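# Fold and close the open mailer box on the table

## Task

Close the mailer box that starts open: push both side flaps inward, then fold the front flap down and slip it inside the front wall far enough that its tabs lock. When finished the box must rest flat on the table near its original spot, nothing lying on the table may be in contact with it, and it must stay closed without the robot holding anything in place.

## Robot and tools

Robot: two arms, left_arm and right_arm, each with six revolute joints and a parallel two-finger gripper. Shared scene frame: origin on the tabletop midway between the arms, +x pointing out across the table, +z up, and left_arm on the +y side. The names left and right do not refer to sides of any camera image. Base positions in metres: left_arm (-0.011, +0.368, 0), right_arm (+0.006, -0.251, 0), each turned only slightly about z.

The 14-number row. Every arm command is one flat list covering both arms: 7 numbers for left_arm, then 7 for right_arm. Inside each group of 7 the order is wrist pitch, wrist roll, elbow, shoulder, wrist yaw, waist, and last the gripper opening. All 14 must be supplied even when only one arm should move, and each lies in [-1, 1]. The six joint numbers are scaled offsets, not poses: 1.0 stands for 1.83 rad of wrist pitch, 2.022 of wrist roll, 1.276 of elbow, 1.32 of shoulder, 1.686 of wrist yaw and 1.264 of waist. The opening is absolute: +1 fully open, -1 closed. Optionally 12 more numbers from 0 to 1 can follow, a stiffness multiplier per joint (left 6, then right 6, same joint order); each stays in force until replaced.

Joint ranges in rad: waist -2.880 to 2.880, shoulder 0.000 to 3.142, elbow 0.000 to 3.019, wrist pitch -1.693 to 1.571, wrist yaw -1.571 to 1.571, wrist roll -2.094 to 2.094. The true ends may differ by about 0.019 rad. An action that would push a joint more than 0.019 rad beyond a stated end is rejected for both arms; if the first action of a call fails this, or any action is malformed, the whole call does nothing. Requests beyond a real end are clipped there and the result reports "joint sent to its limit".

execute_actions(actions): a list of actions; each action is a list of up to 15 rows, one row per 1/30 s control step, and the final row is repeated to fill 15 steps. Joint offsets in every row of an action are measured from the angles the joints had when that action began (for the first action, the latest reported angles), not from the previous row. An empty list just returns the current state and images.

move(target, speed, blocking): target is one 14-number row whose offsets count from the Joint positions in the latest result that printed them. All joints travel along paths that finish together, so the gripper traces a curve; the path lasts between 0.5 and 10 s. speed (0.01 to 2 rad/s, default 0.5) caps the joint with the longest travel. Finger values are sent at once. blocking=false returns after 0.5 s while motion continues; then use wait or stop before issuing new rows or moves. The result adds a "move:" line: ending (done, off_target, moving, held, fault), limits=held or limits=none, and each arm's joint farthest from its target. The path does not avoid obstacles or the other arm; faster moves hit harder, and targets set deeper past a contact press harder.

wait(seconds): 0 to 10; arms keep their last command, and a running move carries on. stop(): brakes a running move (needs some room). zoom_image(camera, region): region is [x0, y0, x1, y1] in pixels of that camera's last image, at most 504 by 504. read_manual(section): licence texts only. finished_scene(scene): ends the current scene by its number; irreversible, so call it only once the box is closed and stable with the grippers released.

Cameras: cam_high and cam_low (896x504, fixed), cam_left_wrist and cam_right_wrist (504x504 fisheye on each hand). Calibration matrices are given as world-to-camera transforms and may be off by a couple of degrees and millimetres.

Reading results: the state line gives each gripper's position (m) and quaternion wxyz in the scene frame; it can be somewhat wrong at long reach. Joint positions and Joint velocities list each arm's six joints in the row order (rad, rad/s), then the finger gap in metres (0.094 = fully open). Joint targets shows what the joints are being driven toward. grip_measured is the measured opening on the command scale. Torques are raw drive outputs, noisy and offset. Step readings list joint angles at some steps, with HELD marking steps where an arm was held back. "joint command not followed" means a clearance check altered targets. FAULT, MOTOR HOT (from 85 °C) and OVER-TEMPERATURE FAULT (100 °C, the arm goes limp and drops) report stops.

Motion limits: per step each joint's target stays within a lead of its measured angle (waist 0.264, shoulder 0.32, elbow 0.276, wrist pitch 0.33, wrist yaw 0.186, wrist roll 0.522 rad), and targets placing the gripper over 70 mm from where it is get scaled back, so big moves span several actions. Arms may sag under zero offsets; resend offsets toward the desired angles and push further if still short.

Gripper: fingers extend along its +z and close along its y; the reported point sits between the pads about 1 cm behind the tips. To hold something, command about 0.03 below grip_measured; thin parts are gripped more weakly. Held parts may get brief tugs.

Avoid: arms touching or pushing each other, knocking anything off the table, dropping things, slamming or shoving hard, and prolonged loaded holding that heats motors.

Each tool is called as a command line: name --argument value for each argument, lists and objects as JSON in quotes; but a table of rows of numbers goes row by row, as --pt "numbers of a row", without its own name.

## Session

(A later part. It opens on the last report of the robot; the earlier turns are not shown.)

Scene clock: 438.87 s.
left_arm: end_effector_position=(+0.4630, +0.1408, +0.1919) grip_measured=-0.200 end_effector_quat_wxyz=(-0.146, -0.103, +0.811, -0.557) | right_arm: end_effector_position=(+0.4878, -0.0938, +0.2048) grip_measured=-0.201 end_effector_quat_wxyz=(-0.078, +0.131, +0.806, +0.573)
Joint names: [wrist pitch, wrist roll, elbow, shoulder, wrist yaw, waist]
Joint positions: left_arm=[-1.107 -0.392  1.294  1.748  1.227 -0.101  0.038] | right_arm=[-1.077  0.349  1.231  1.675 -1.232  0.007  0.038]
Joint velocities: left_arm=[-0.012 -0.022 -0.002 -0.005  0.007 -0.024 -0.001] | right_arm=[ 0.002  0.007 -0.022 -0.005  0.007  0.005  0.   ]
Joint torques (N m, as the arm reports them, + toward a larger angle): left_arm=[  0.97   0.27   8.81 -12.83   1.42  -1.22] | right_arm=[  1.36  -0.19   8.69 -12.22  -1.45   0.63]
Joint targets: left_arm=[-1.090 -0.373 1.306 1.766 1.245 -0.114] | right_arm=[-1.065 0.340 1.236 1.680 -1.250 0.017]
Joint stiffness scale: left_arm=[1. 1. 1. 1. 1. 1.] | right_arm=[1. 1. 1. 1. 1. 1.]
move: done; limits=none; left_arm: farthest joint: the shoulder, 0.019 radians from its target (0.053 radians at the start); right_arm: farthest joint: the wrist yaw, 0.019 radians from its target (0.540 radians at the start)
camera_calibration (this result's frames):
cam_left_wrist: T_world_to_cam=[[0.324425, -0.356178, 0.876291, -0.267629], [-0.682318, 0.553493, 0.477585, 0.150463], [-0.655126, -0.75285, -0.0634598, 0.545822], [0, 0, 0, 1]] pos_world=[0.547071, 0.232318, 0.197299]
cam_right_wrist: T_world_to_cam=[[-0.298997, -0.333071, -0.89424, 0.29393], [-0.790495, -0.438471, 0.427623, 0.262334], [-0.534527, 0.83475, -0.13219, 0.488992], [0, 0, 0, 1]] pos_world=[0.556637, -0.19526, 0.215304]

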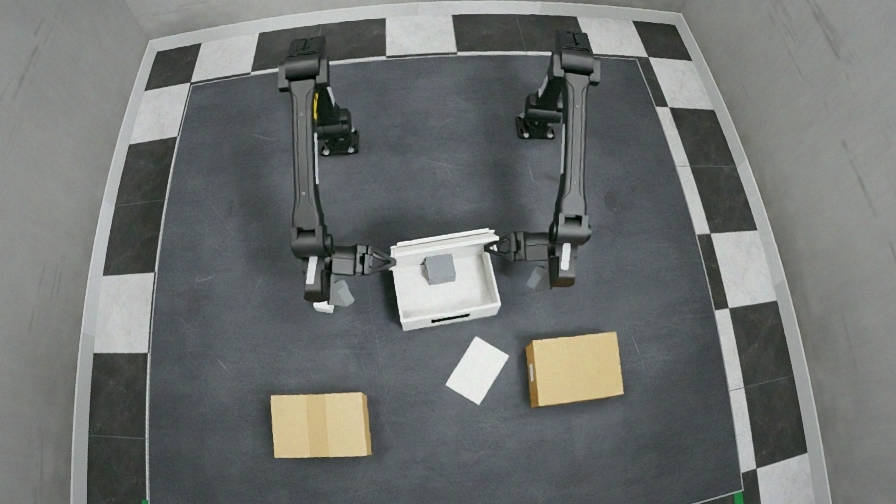

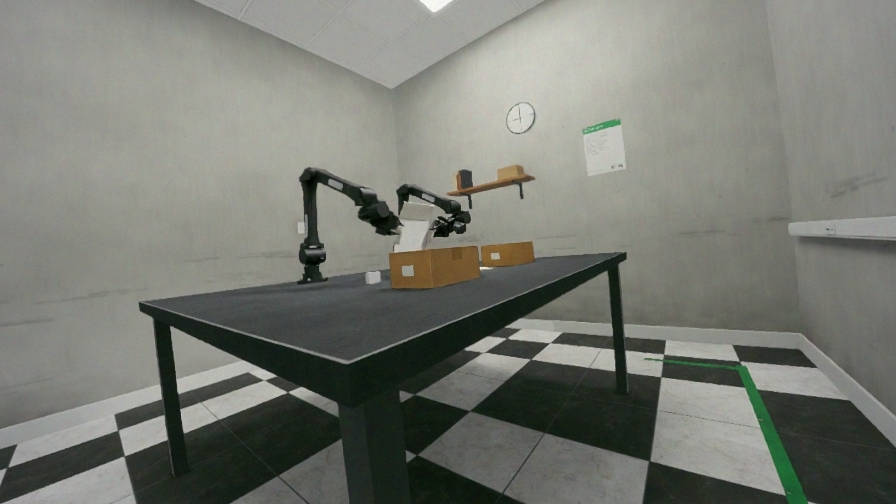

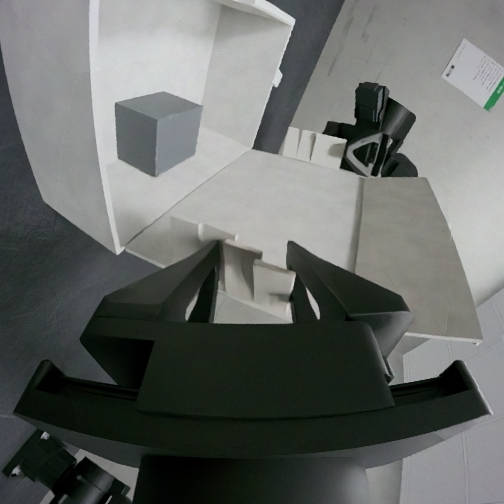

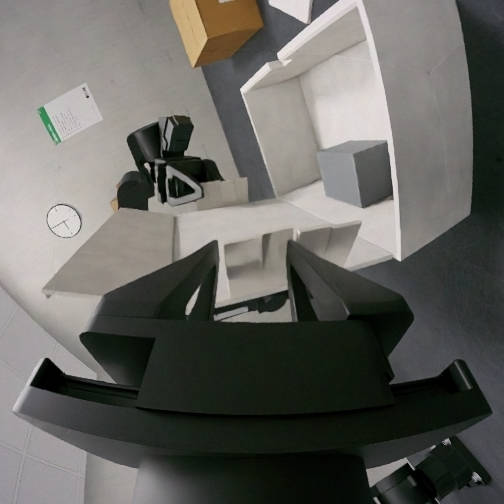

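Good contact. Push inward.

move --target '[0,0,0.03,0.02,0.01,-0.06,-0.2,0,0,0.02,0,-0.01,0.065,-0.2]' --speed 0.06

zoom_image --camera "cam_high" --region '[340, 200, 550, 330]'

Scene clock: 448.80 s.
left_arm: end_effector_position=(+0.4578, +0.1312, +0.1918) grip_measured=-0.200 end_effector_quat_wxyz=(-0.152, -0.095, +0.811, -0.556) | right_arm: end_effector_position=(+0.4832, -0.0810, +0.2050) grip_measured=-0.201 end_effector_quat_wxyz=(-0.086, +0.121, +0.806, +0.573)
Joint names: [wrist pitch, wrist roll, elbow, shoulder, wrist yaw, waist]
Joint positions: left_arm=[-1.107 -0.391  1.293  1.748  1.23  -0.121  0.038] | right_arm=[-1.077  0.349  1.23   1.675 -1.235  0.033  0.038]
Joint velocities: left_arm=[-0.012 -0.037 -0.007 -0.005  0.007 -0.015 -0.   ] | right_arm=[-0.017  0.007 -0.007 -0.005  0.007 -0.015  0.   ]
Joint torques (N m, as the arm reports them, + toward a larger angle): left_arm=[  0.16   0.09  11.15 -12.16   1.26  -4.51] | right_arm=[  0.99  -0.07  10.16 -12.32  -1.29   3.71]
Joint targets: left_arm=[-1.107 -0.392 1.332 1.775 1.244 -0.177] | right_arm=[-1.077 0.349 1.256 1.675 -1.249 0.089]
Joint stiffness scale: left_arm=[1. 1. 1. 1. 1. 1.] | right_arm=[1. 1. 1. 1. 1. 1.]
move: off_target (left_arm, right_arm); limits=none; left_arm: farthest joint: the waist, 0.056 radians from its target (0.076 radians at the start); right_arm: farthest joint: the waist, 0.056 radians from its target (0.082 radians at the start)
camera_calibration (this result's frames):
cam_left_wrist: T_world_to_cam=[[0.318471, -0.360557, 0.876684, -0.266071], [-0.670158, 0.56845, 0.477235, 0.144841], [-0.670421, -0.739502, -0.0605949, 0.539889], [0, 0, 0, 1]] pos_world=[0.543755, 0.22098, 0.196852]
cam_right_wrist: T_world_to_cam=[[-0.290443, -0.33819, -0.895137, 0.292663], [-0.77836, -0.460634, 0.426583, 0.256789], [-0.556596, 0.820637, -0.129445, 0.484867], [0, 0, 0, 1]] pos_world=[0.554751, -0.180638, 0.215195]

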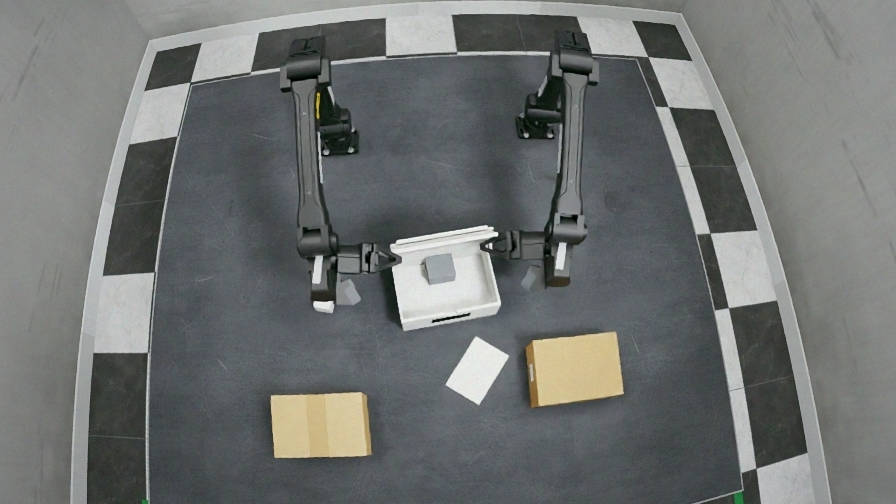

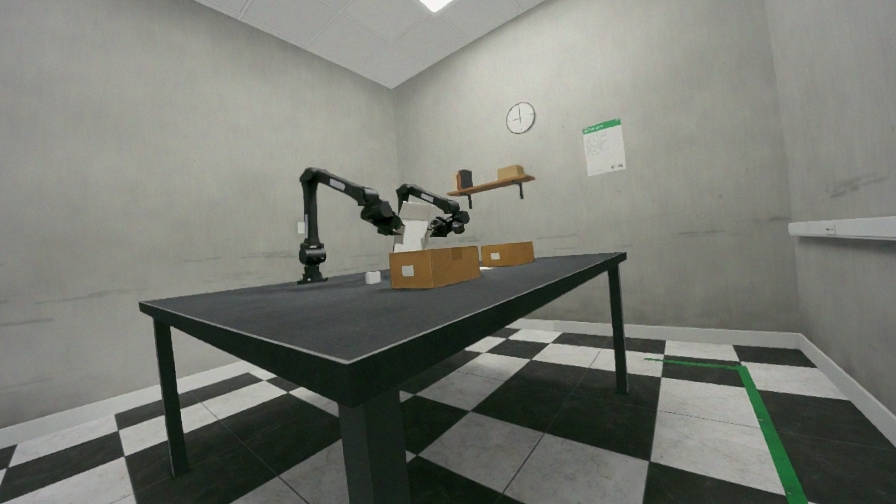

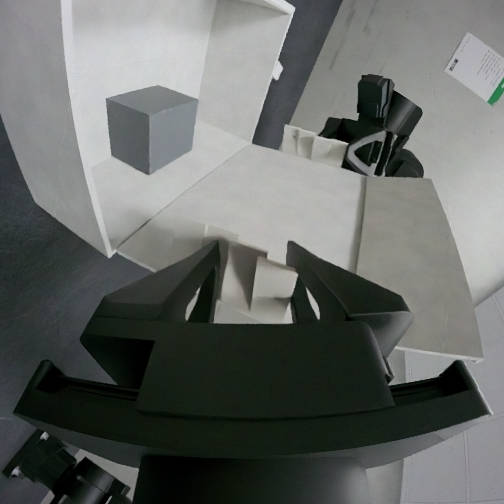

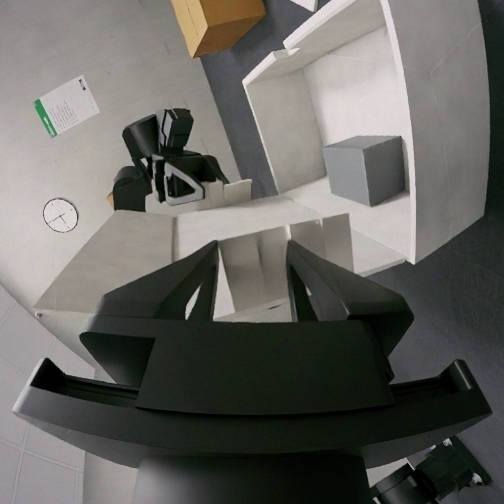

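Region (340, 200, 550, 330) of cam_high's 896x504 image, scaled by 2.400, with more detail than that image has; it fills the top 312 rows of this view, and the rest is white.

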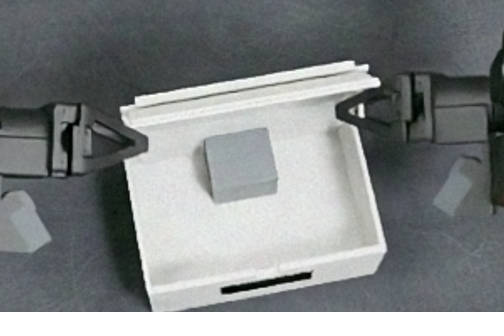

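move --target '[0.015,0,0.085,0.088,0.01,-0.035,0.1,0.015,0,0.07,0.08,-0.01,0.045,-0.1]' --speed 0.06

zoom_image --camera "cam_high" --region '[340, 200, 550, 330]'

Scene clock: 462.73 s.
left_arm: end_effector_position=(+0.4803, +0.1204, +0.1668) grip_measured=+0.099 end_effector_quat_wxyz=(-0.162, -0.093, +0.810, -0.556) | right_arm: end_effector_position=(+0.5075, -0.0755, +0.1896) grip_measured=-0.102 end_effector_quat_wxyz=(-0.092, +0.118, +0.802, +0.578)
Joint names: [wrist pitch, wrist roll, elbow, shoulder, wrist yaw, waist]
Joint positions: left_arm=[-1.089 -0.391  1.355  1.844  1.234 -0.134  0.052] | right_arm=[-1.061  0.349  1.291  1.758 -1.249  0.042  0.042]
Joint velocities: left_arm=[-0.012  0.022  0.012  0.005 -0.007 -0.005  0.   ] | right_arm=[-0.027 -0.037  0.002 -0.005  0.007  0.005 -0.   ]
Joint torques (N m, as the arm reports them, + toward a larger angle): left_arm=[  0.59   0.1   11.55 -13.62   1.17  -2.54] | right_arm=[  1.41  -0.08  10.39 -12.16  -0.83   2.74]
Joint targets: left_arm=[-1.080 -0.391 1.401 1.864 1.247 -0.165] | right_arm=[-1.050 0.349 1.319 1.781 -1.252 0.090]
Joint stiffness scale: left_arm=[1. 1. 1. 1. 1. 1.] | right_arm=[1. 1. 1. 1. 1. 1.]
move: off_target (left_arm, right_arm); limits=none; left_arm: farthest joint: the elbow, 0.046 radians from its target (0.109 radians at the start); right_arm: farthest joint: the waist, 0.048 radians from its target (0.057 radians at the start)
camera_calibration (this result's frames):
cam_left_wrist: T_world_to_cam=[[0.327452, -0.363044, 0.872338, -0.258526], [-0.654891, 0.578302, 0.486503, 0.167937], [-0.681097, -0.730593, -0.048388, 0.547469], [0, 0, 0, 1]] pos_world=[0.567515, 0.209002, 0.170311]
cam_right_wrist: T_world_to_cam=[[-0.292843, -0.32796, -0.898156, 0.29031], [-0.771561, -0.473756, 0.424558, 0.280736], [-0.564745, 0.817311, -0.114305, 0.492902], [0, 0, 0, 1]] pos_world=[0.579985, -0.174644, 0.197896]

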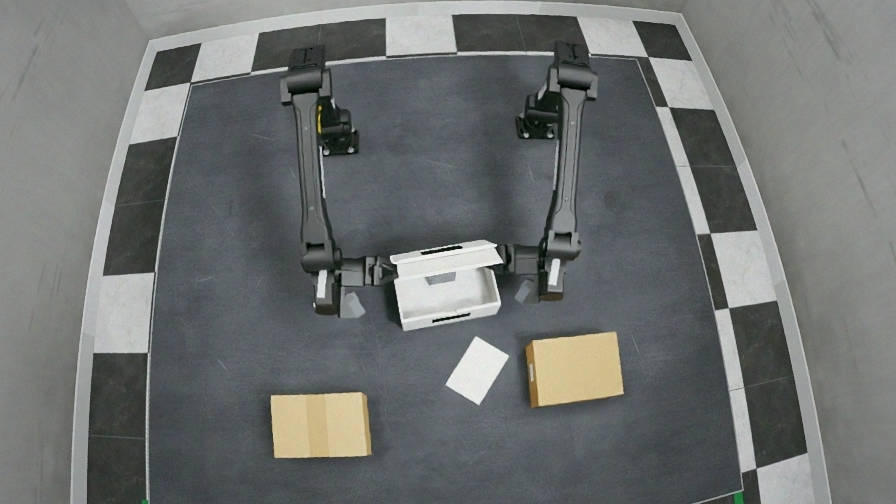

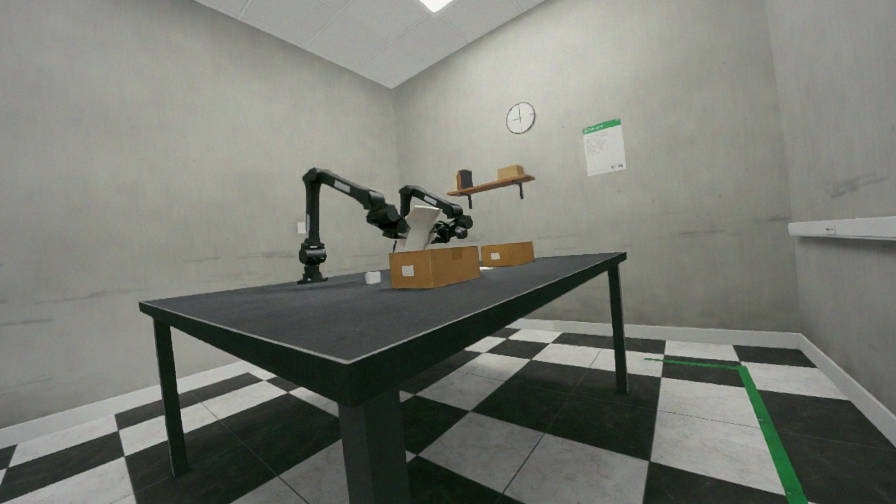

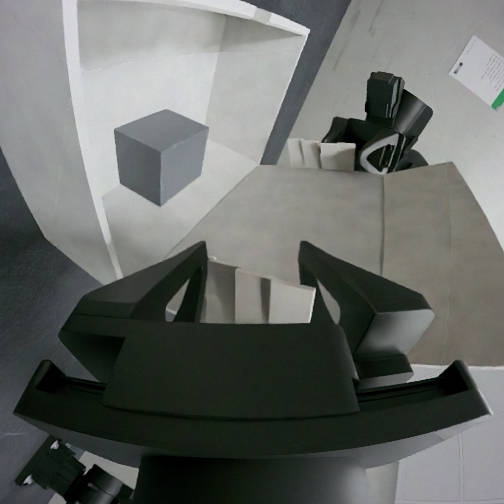

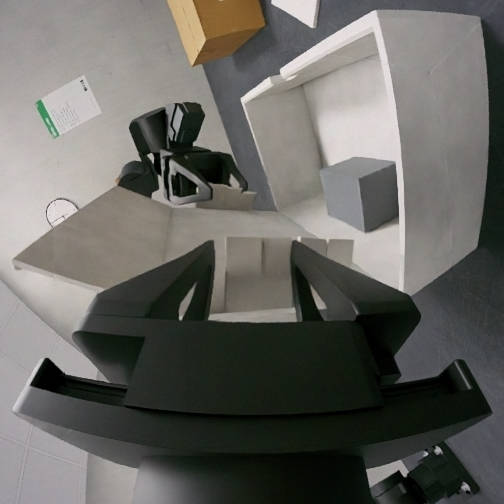

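Region (340, 200, 550, 330) of cam_high's 896x504 image, scaled by 2.400, with more detail than that image has; it fills the top 312 rows of this view, and the rest is white.

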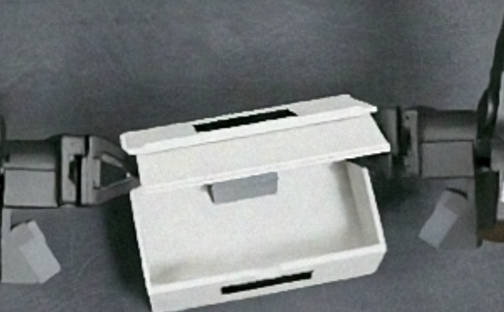

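move --target '[-0.02,-0.08,0,-0.065,0.01,-0.03,0.2,0.01,0.08,-0.03,-0.025,0,0.045,-0.1]' --speed 0.08

Scene clock: 476.30 s.
left_arm: end_effector_position=(+0.4692, +0.1172, +0.1798) grip_measured=+0.199 end_effector_quat_wxyz=(-0.206, -0.147, +0.802, -0.541) | right_arm: end_effector_position=(+0.4936, -0.0654, +0.1946) grip_measured=-0.102 end_effector_quat_wxyz=(-0.136, +0.165, +0.794, +0.569)
Joint names: [wrist pitch, wrist roll, elbow, shoulder, wrist yaw, waist]
Joint positions: left_arm=[-1.118 -0.53   1.343  1.81   1.235 -0.144  0.056] | right_arm=[-1.053  0.494  1.26   1.726 -1.251  0.063  0.042]
Joint velocities: left_arm=[ 0.002  0.037 -0.002 -0.034 -0.051  0.015  0.001] | right_arm=[-0.002 -0.022 -0.012 -0.024 -0.007  0.005  0.001]
Joint torques (N m, as the arm reports them, + toward a larger angle): left_arm=[ -0.27  -0.1    8.71 -18.94   1.34  -2.38] | right_arm=[  1.25   0.05   7.35 -13.4   -0.63   1.8 ]
Joint targets: left_arm=[-1.126 -0.553 1.355 1.758 1.251 -0.172] | right_arm=[-1.042 0.511 1.253 1.725 -1.249 0.099]
Joint stiffness scale: left_arm=[1. 1. 1. 1. 1. 1.] | right_arm=[1. 1. 1. 1. 1. 1.]
move: off_target (left_arm, right_arm); limits=none; left_arm: farthest joint: the shoulder, 0.052 radians from its target (0.086 radians at the start); right_arm: farthest joint: the waist, 0.036 radians from its target (0.057 radians at the start)
camera_calibration (this result's frames):
cam_left_wrist: T_world_to_cam=[[0.455042, -0.368396, 0.810692, -0.315519], [-0.602495, 0.543003, 0.584933, 0.118004], [-0.655695, -0.754607, 0.0251323, 0.515883], [0, 0, 0, 1]] pos_world=[0.552933, 0.208977, 0.173799]
cam_right_wrist: T_world_to_cam=[[-0.413774, -0.320117, -0.852242, 0.34532], [-0.722055, -0.454753, 0.52138, 0.230571], [-0.554462, 0.831099, -0.0429769, 0.459305], [0, 0, 0, 1]] pos_world=[0.564036, -0.166332, 0.193821]

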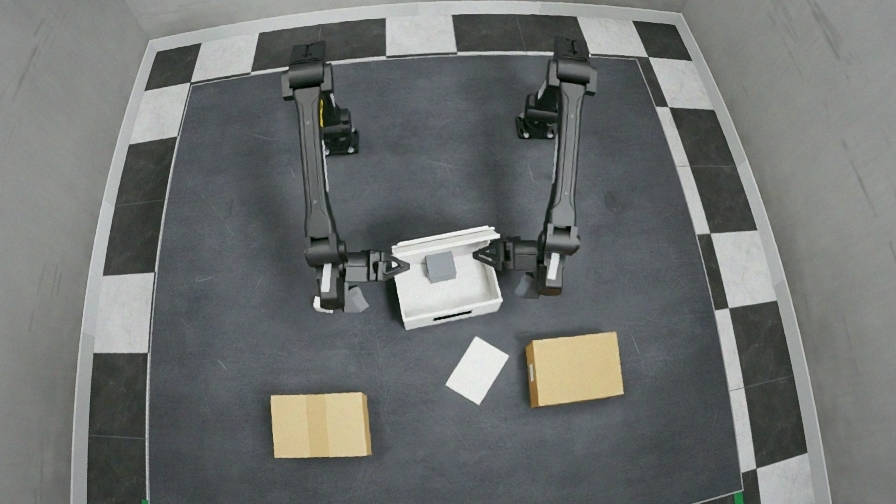

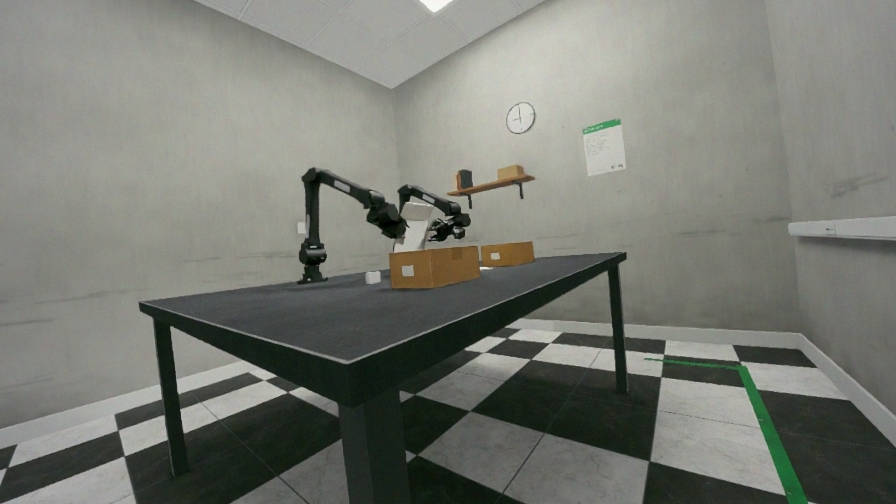

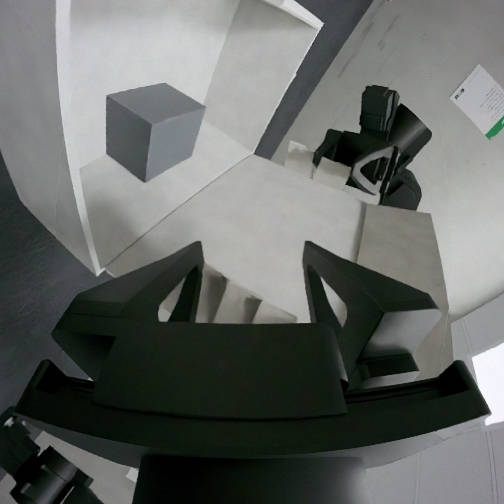

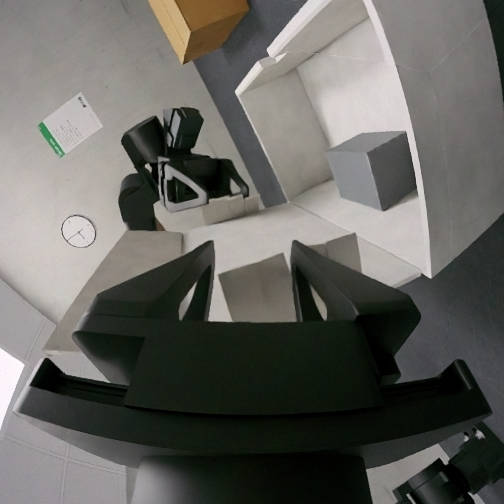

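move --target '[0,0,0.02,0,0,0.13,0.2,0,0,0.02,0,0,-0.15,0.2]' --speed 0.15

zoom_image --camera "cam_high" --region '[340, 200, 550, 330]'

Scene clock: 491.60 s.
left_arm: end_effector_position=(+0.5024, +0.1990, +0.1778) grip_measured=+0.199 end_effector_quat_wxyz=(-0.162, -0.214, +0.788, -0.554) | right_arm: end_effector_position=(+0.5188, -0.1559, +0.1987) grip_measured=+0.198 end_effector_quat_wxyz=(-0.082, +0.234, +0.775, +0.581)
Joint names: [wrist pitch, wrist roll, elbow, shoulder, wrist yaw, waist]
Joint positions: left_arm=[-1.118 -0.53   1.339  1.81   1.231  0.02   0.056] | right_arm=[-1.053  0.495  1.261  1.72  -1.254 -0.118  0.056]
Joint velocities: left_arm=[ 0.007 -0.007 -0.007 -0.005 -0.007 -0.005 -0.   ] | right_arm=[-0.017  0.037 -0.002  0.015 -0.051  0.005 -0.   ]
Joint torques (N m, as the arm reports them, + toward a larger angle): left_arm=[  0.11   0.1   10.21 -14.85   0.82   0.24] | right_arm=[  0.95  -0.07  10.11 -12.87  -0.61  -0.98]
Joint targets: left_arm=[-1.118 -0.530 1.369 1.810 1.235 0.020] | right_arm=[-1.053 0.494 1.286 1.726 -1.251 -0.127]
Joint stiffness scale: left_arm=[1. 1. 1. 1. 1. 1.] | right_arm=[1. 1. 1. 1. 1. 1.]
move: off_target (left_arm, right_arm); limits=none; left_arm: farthest joint: the elbow, 0.030 radians from its target (0.025 radians at the start); right_arm: farthest joint: the elbow, 0.024 radians from its target (0.025 radians at the start)
camera_calibration (this result's frames):
cam_left_wrist: T_world_to_cam=[[0.512648, -0.292437, 0.807263, -0.342266], [-0.680295, 0.435268, 0.589696, 0.154432], [-0.523824, -0.851483, 0.0241956, 0.552637], [0, 0, 0, 1]] pos_world=[0.570006, 0.303251, 0.171859]
cam_right_wrist: T_world_to_cam=[[-0.458036, -0.238439, -0.856359, 0.366806], [-0.796008, -0.318806, 0.514523, 0.266474], [-0.395694, 0.917339, -0.0437748, 0.479875], [0, 0, 0, 1]] pos_world=[0.57001, -0.267794, 0.198017]

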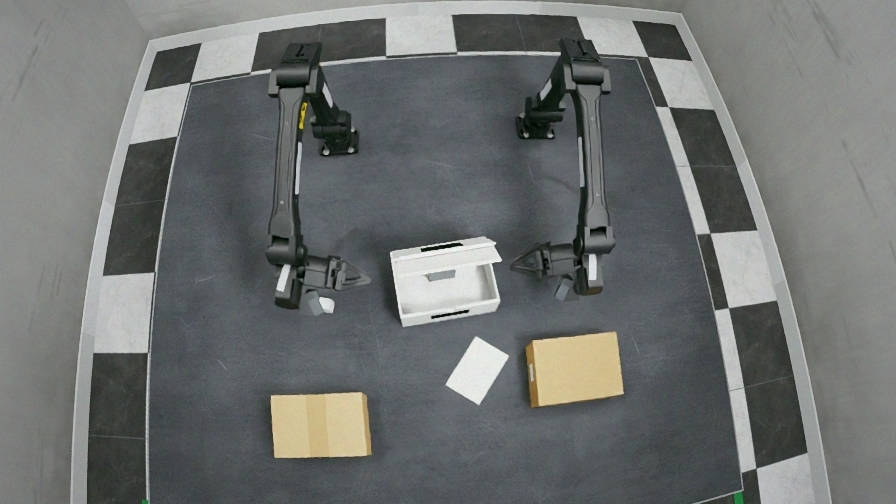

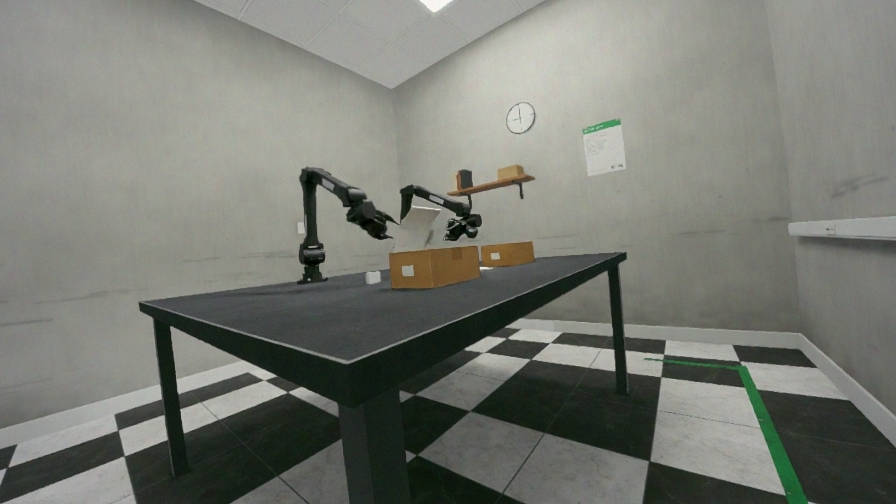

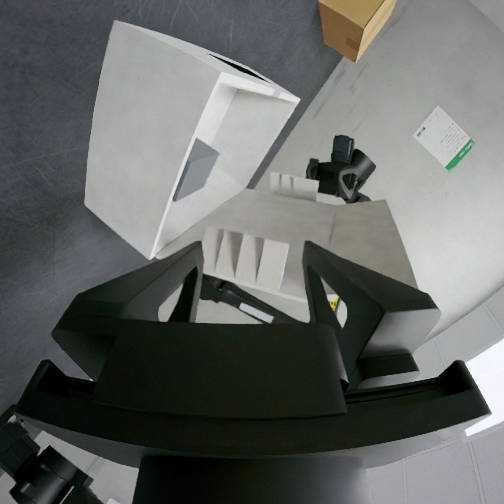

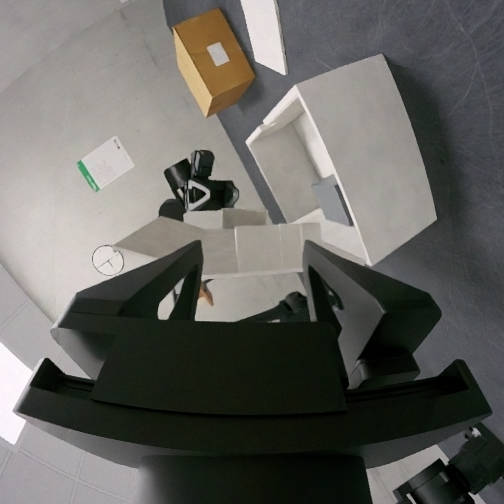

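Region (340, 200, 550, 330) of cam_high's 896x504 image, scaled by 2.400, with more detail than that image has; it fills the top 312 rows of this view, and the rest is white.

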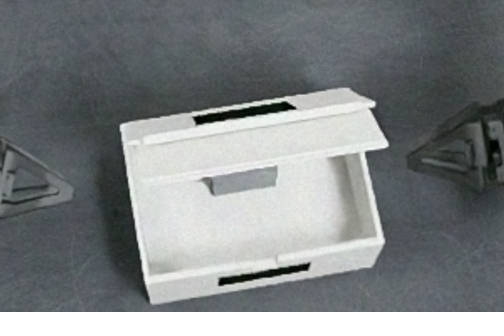

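move --target '[0.089,-0.66,-0.221,-0.128,0.01,-0.01,0.06,0.06,0.68,-0.203,-0.078,0,0,0.06]' --speed 0.8

zoom_image --camera "cam_high" --region '[320, 190, 570, 340]'

Scene clock: 515.03 s.
left_arm: end_effector_position=(+0.4231, +0.1972, +0.1495) grip_measured=+0.062 end_effector_quat_wxyz=(+0.471, +0.647, -0.492, +0.342) | right_arm: end_effector_position=(+0.4431, -0.1457, +0.1526) grip_measured=+0.062 end_effector_quat_wxyz=(-0.449, +0.682, +0.437, +0.378)
Joint names: [wrist pitch, wrist roll, elbow, shoulder, wrist yaw, waist]
Joint positions: left_arm=[-0.964 -1.85   1.053  1.672  1.243  0.015  0.05 ] | right_arm=[-0.956  1.858  1.     1.629 -1.254 -0.118  0.05 ]
Joint velocities: left_arm=[ 0.007 -0.037 -0.002 -0.024 -0.037 -0.005 -0.001] | right_arm=[ 0.002  0.037 -0.007 -0.005 -0.022  0.005 -0.001]
Joint torques (N m, as the arm reports them, + toward a larger angle): left_arm=[  0.44  -0.13   7.32 -14.67   0.85  -0.68] | right_arm=[  1.22   0.13   7.34 -11.71  -0.75  -0.19]
Joint targets: left_arm=[-0.955 -1.865 1.057 1.641 1.248 0.007] | right_arm=[-0.944 1.870 1.002 1.616 -1.254 -0.118]
Joint stiffness scale: left_arm=[1. 1. 1. 1. 1. 1.] | right_arm=[1. 1. 1. 1. 1. 1.]
move: off_target (left_arm); limits=none; left_arm: farthest joint: the shoulder, 0.031 radians from its target (0.169 radians at the start); right_arm: farthest joint: the wrist pitch, 0.013 radians from its target (0.110 radians at the start)
camera_calibration (this result's frames):
cam_left_wrist: T_world_to_cam=[[0.960933, 0.0722317, -0.267189, -0.380295], [0.23306, 0.309561, 0.921876, -0.293306], [0.1493, -0.948132, 0.280633, 0.206181], [0, 0, 0, 1]] pos_world=[0.403013, 0.313753, 0.11092]
cam_right_wrist: T_world_to_cam=[[-0.938732, 0.191049, 0.286848, 0.396168], [0.212565, -0.334199, 0.91822, -0.277592], [0.271289, 0.922936, 0.273113, 0.095473], [0, 0, 0, 1]] pos_world=[0.405001, -0.256574, 0.115175]

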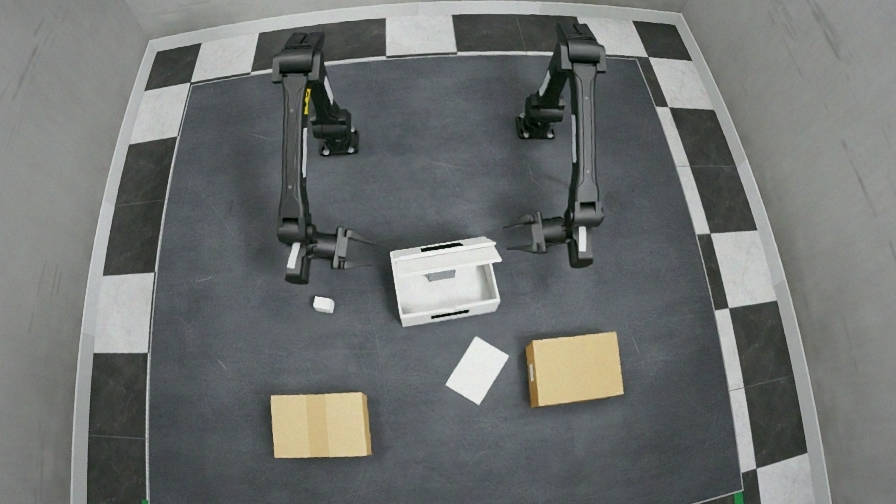

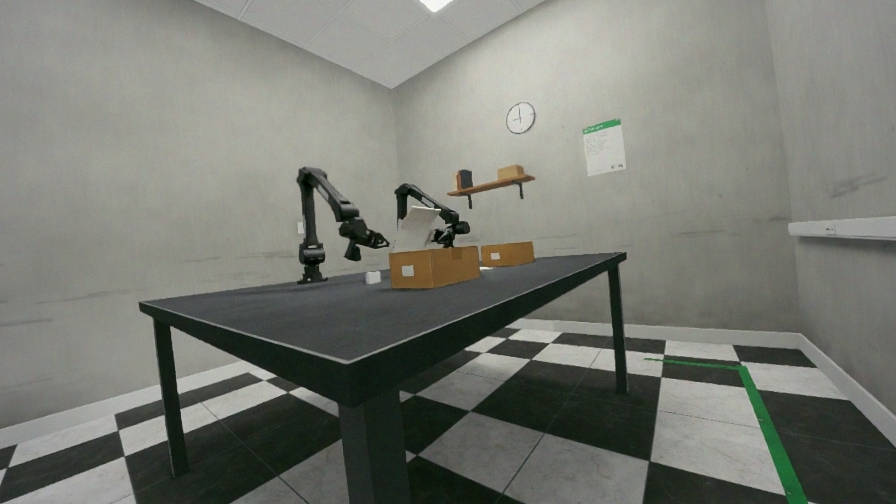

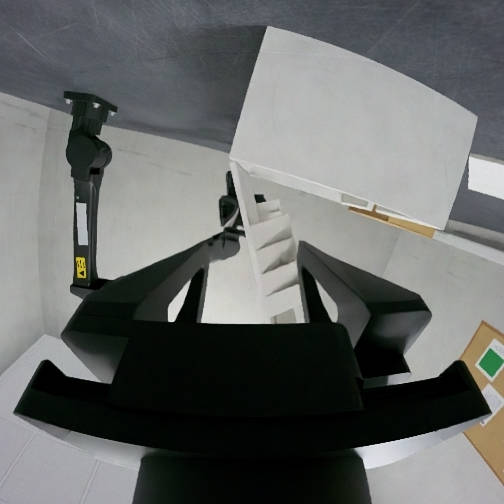

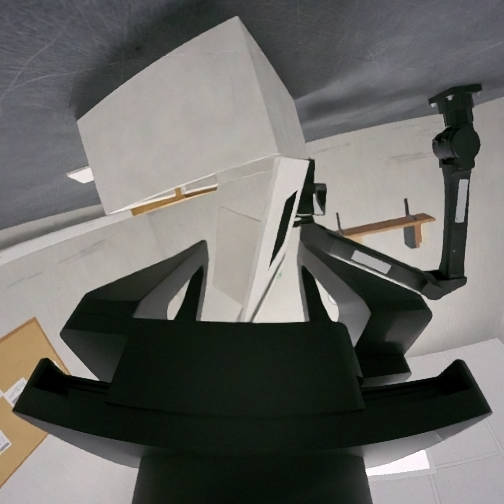

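Region (320, 190, 570, 340) of cam_high's 896x504 image, scaled by 2.016, with more detail than that image has; it fills the top 302 rows of this view, and the rest is white.

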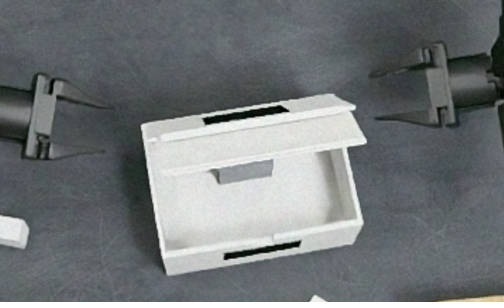

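Move in.

move --target '[-0.005,0,0.09,0.048,0,-0.115,0.06,0,0,0.068,0.035,0,0.118,0.06]' --speed 0.08

zoom_image --camera "cam_high" --region '[320, 190, 570, 340]'

Scene clock: 524.50 s.
left_arm: end_effector_position=(+0.4226, +0.1384, +0.1543) grip_measured=+0.062 end_effector_quat_wxyz=(+0.486, +0.608, -0.540, +0.321) | right_arm: end_effector_position=(+0.4434, -0.0883, +0.1549) grip_measured=+0.062 end_effector_quat_wxyz=(-0.469, +0.648, +0.486, +0.352)
Joint names: [wrist pitch, wrist roll, elbow, shoulder, wrist yaw, waist]
Joint positions: left_arm=[-0.966 -1.85   1.125  1.714  1.243 -0.116  0.05 ] | right_arm=[-0.956  1.858  1.051  1.662 -1.254  0.016  0.05 ]
Joint velocities: left_arm=[-0.007  0.066 -0.007  0.005  0.007  0.005  0.   ] | right_arm=[ 0.002 -0.051  0.012  0.005  0.037 -0.015  0.   ]
Joint torques (N m, as the arm reports them, + toward a larger angle): left_arm=[ -0.29   0.    10.78 -11.36   0.63  -1.66] | right_arm=[  0.71   0.03  10.2  -10.69  -0.76   0.86]
Joint targets: left_arm=[-0.973 -1.849 1.168 1.735 1.243 -0.131] | right_arm=[-0.956 1.858 1.087 1.675 -1.254 0.031]
Joint stiffness scale: left_arm=[1. 1. 1. 1. 1. 1.] | right_arm=[1. 1. 1. 1. 1. 1.]
move: off_target (left_arm, right_arm); limits=none; left_arm: farthest joint: the elbow, 0.043 radians from its target (0.115 radians at the start); right_arm: farthest joint: the elbow, 0.036 radians from its target (0.086 radians at the start)
camera_calibration (this result's frames):
cam_left_wrist: T_world_to_cam=[[0.969256, -0.0543332, -0.23998, -0.364516], [0.245473, 0.280498, 0.927935, -0.281601], [0.0168962, -0.958316, 0.285211, 0.20578], [0, 0, 0, 1]] pos_world=[0.418958, 0.256385, 0.115139]
cam_right_wrist: T_world_to_cam=[[-0.960615, 0.0641323, 0.27038, 0.385917], [0.239424, -0.302863, 0.922469, -0.270401], [0.141048, 0.950874, 0.27558, 0.101644], [0, 0, 0, 1]] pos_world=[0.421121, -0.203295, 0.117081]

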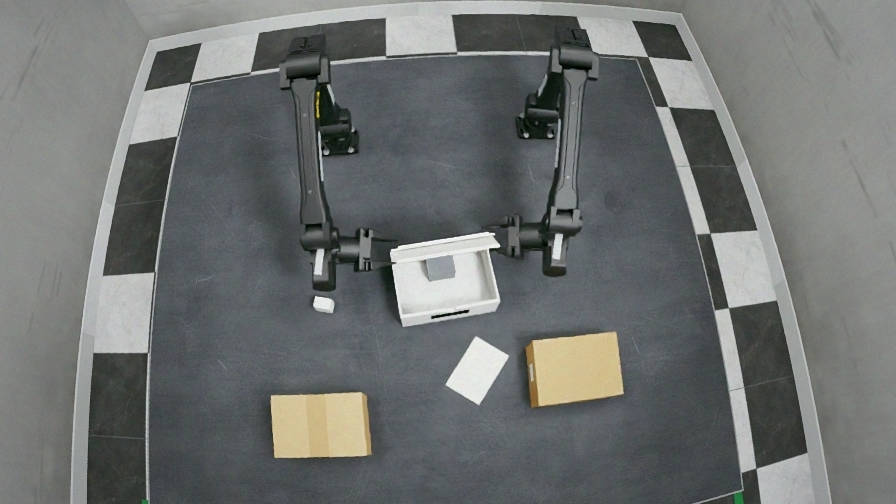

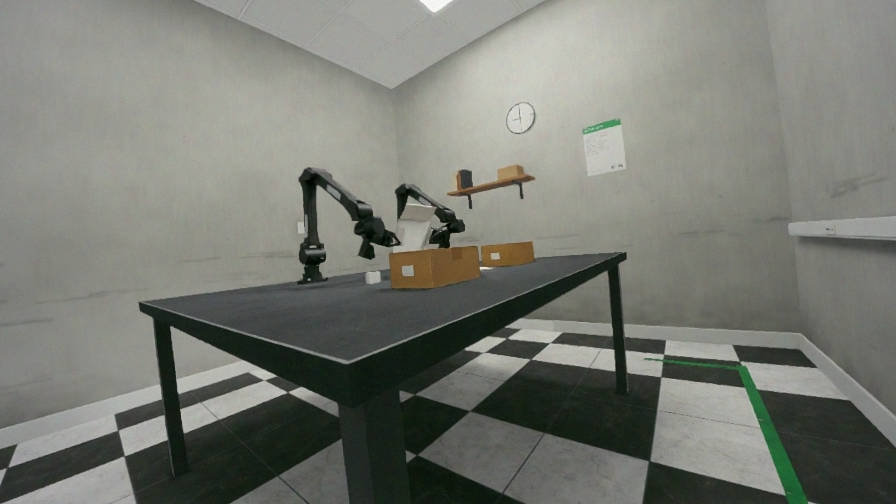

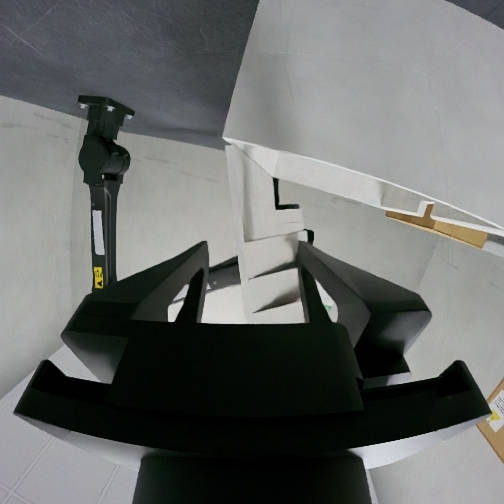

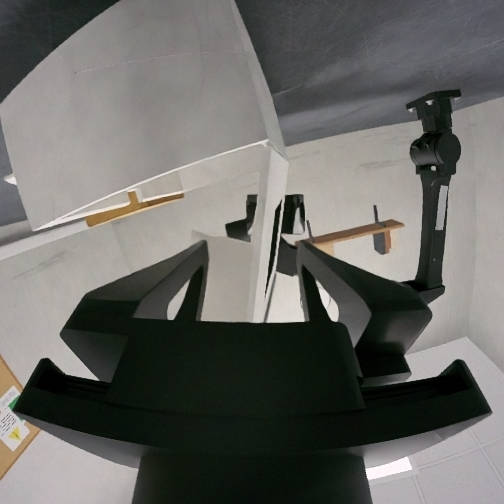

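Region (320, 190, 570, 340) of cam_high's 896x504 image, scaled by 2.016, with more detail than that image has; it fills the top 302 rows of this view, and the rest is white.

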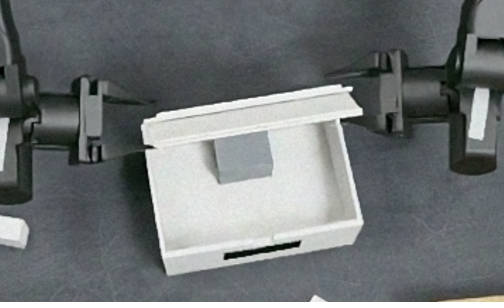

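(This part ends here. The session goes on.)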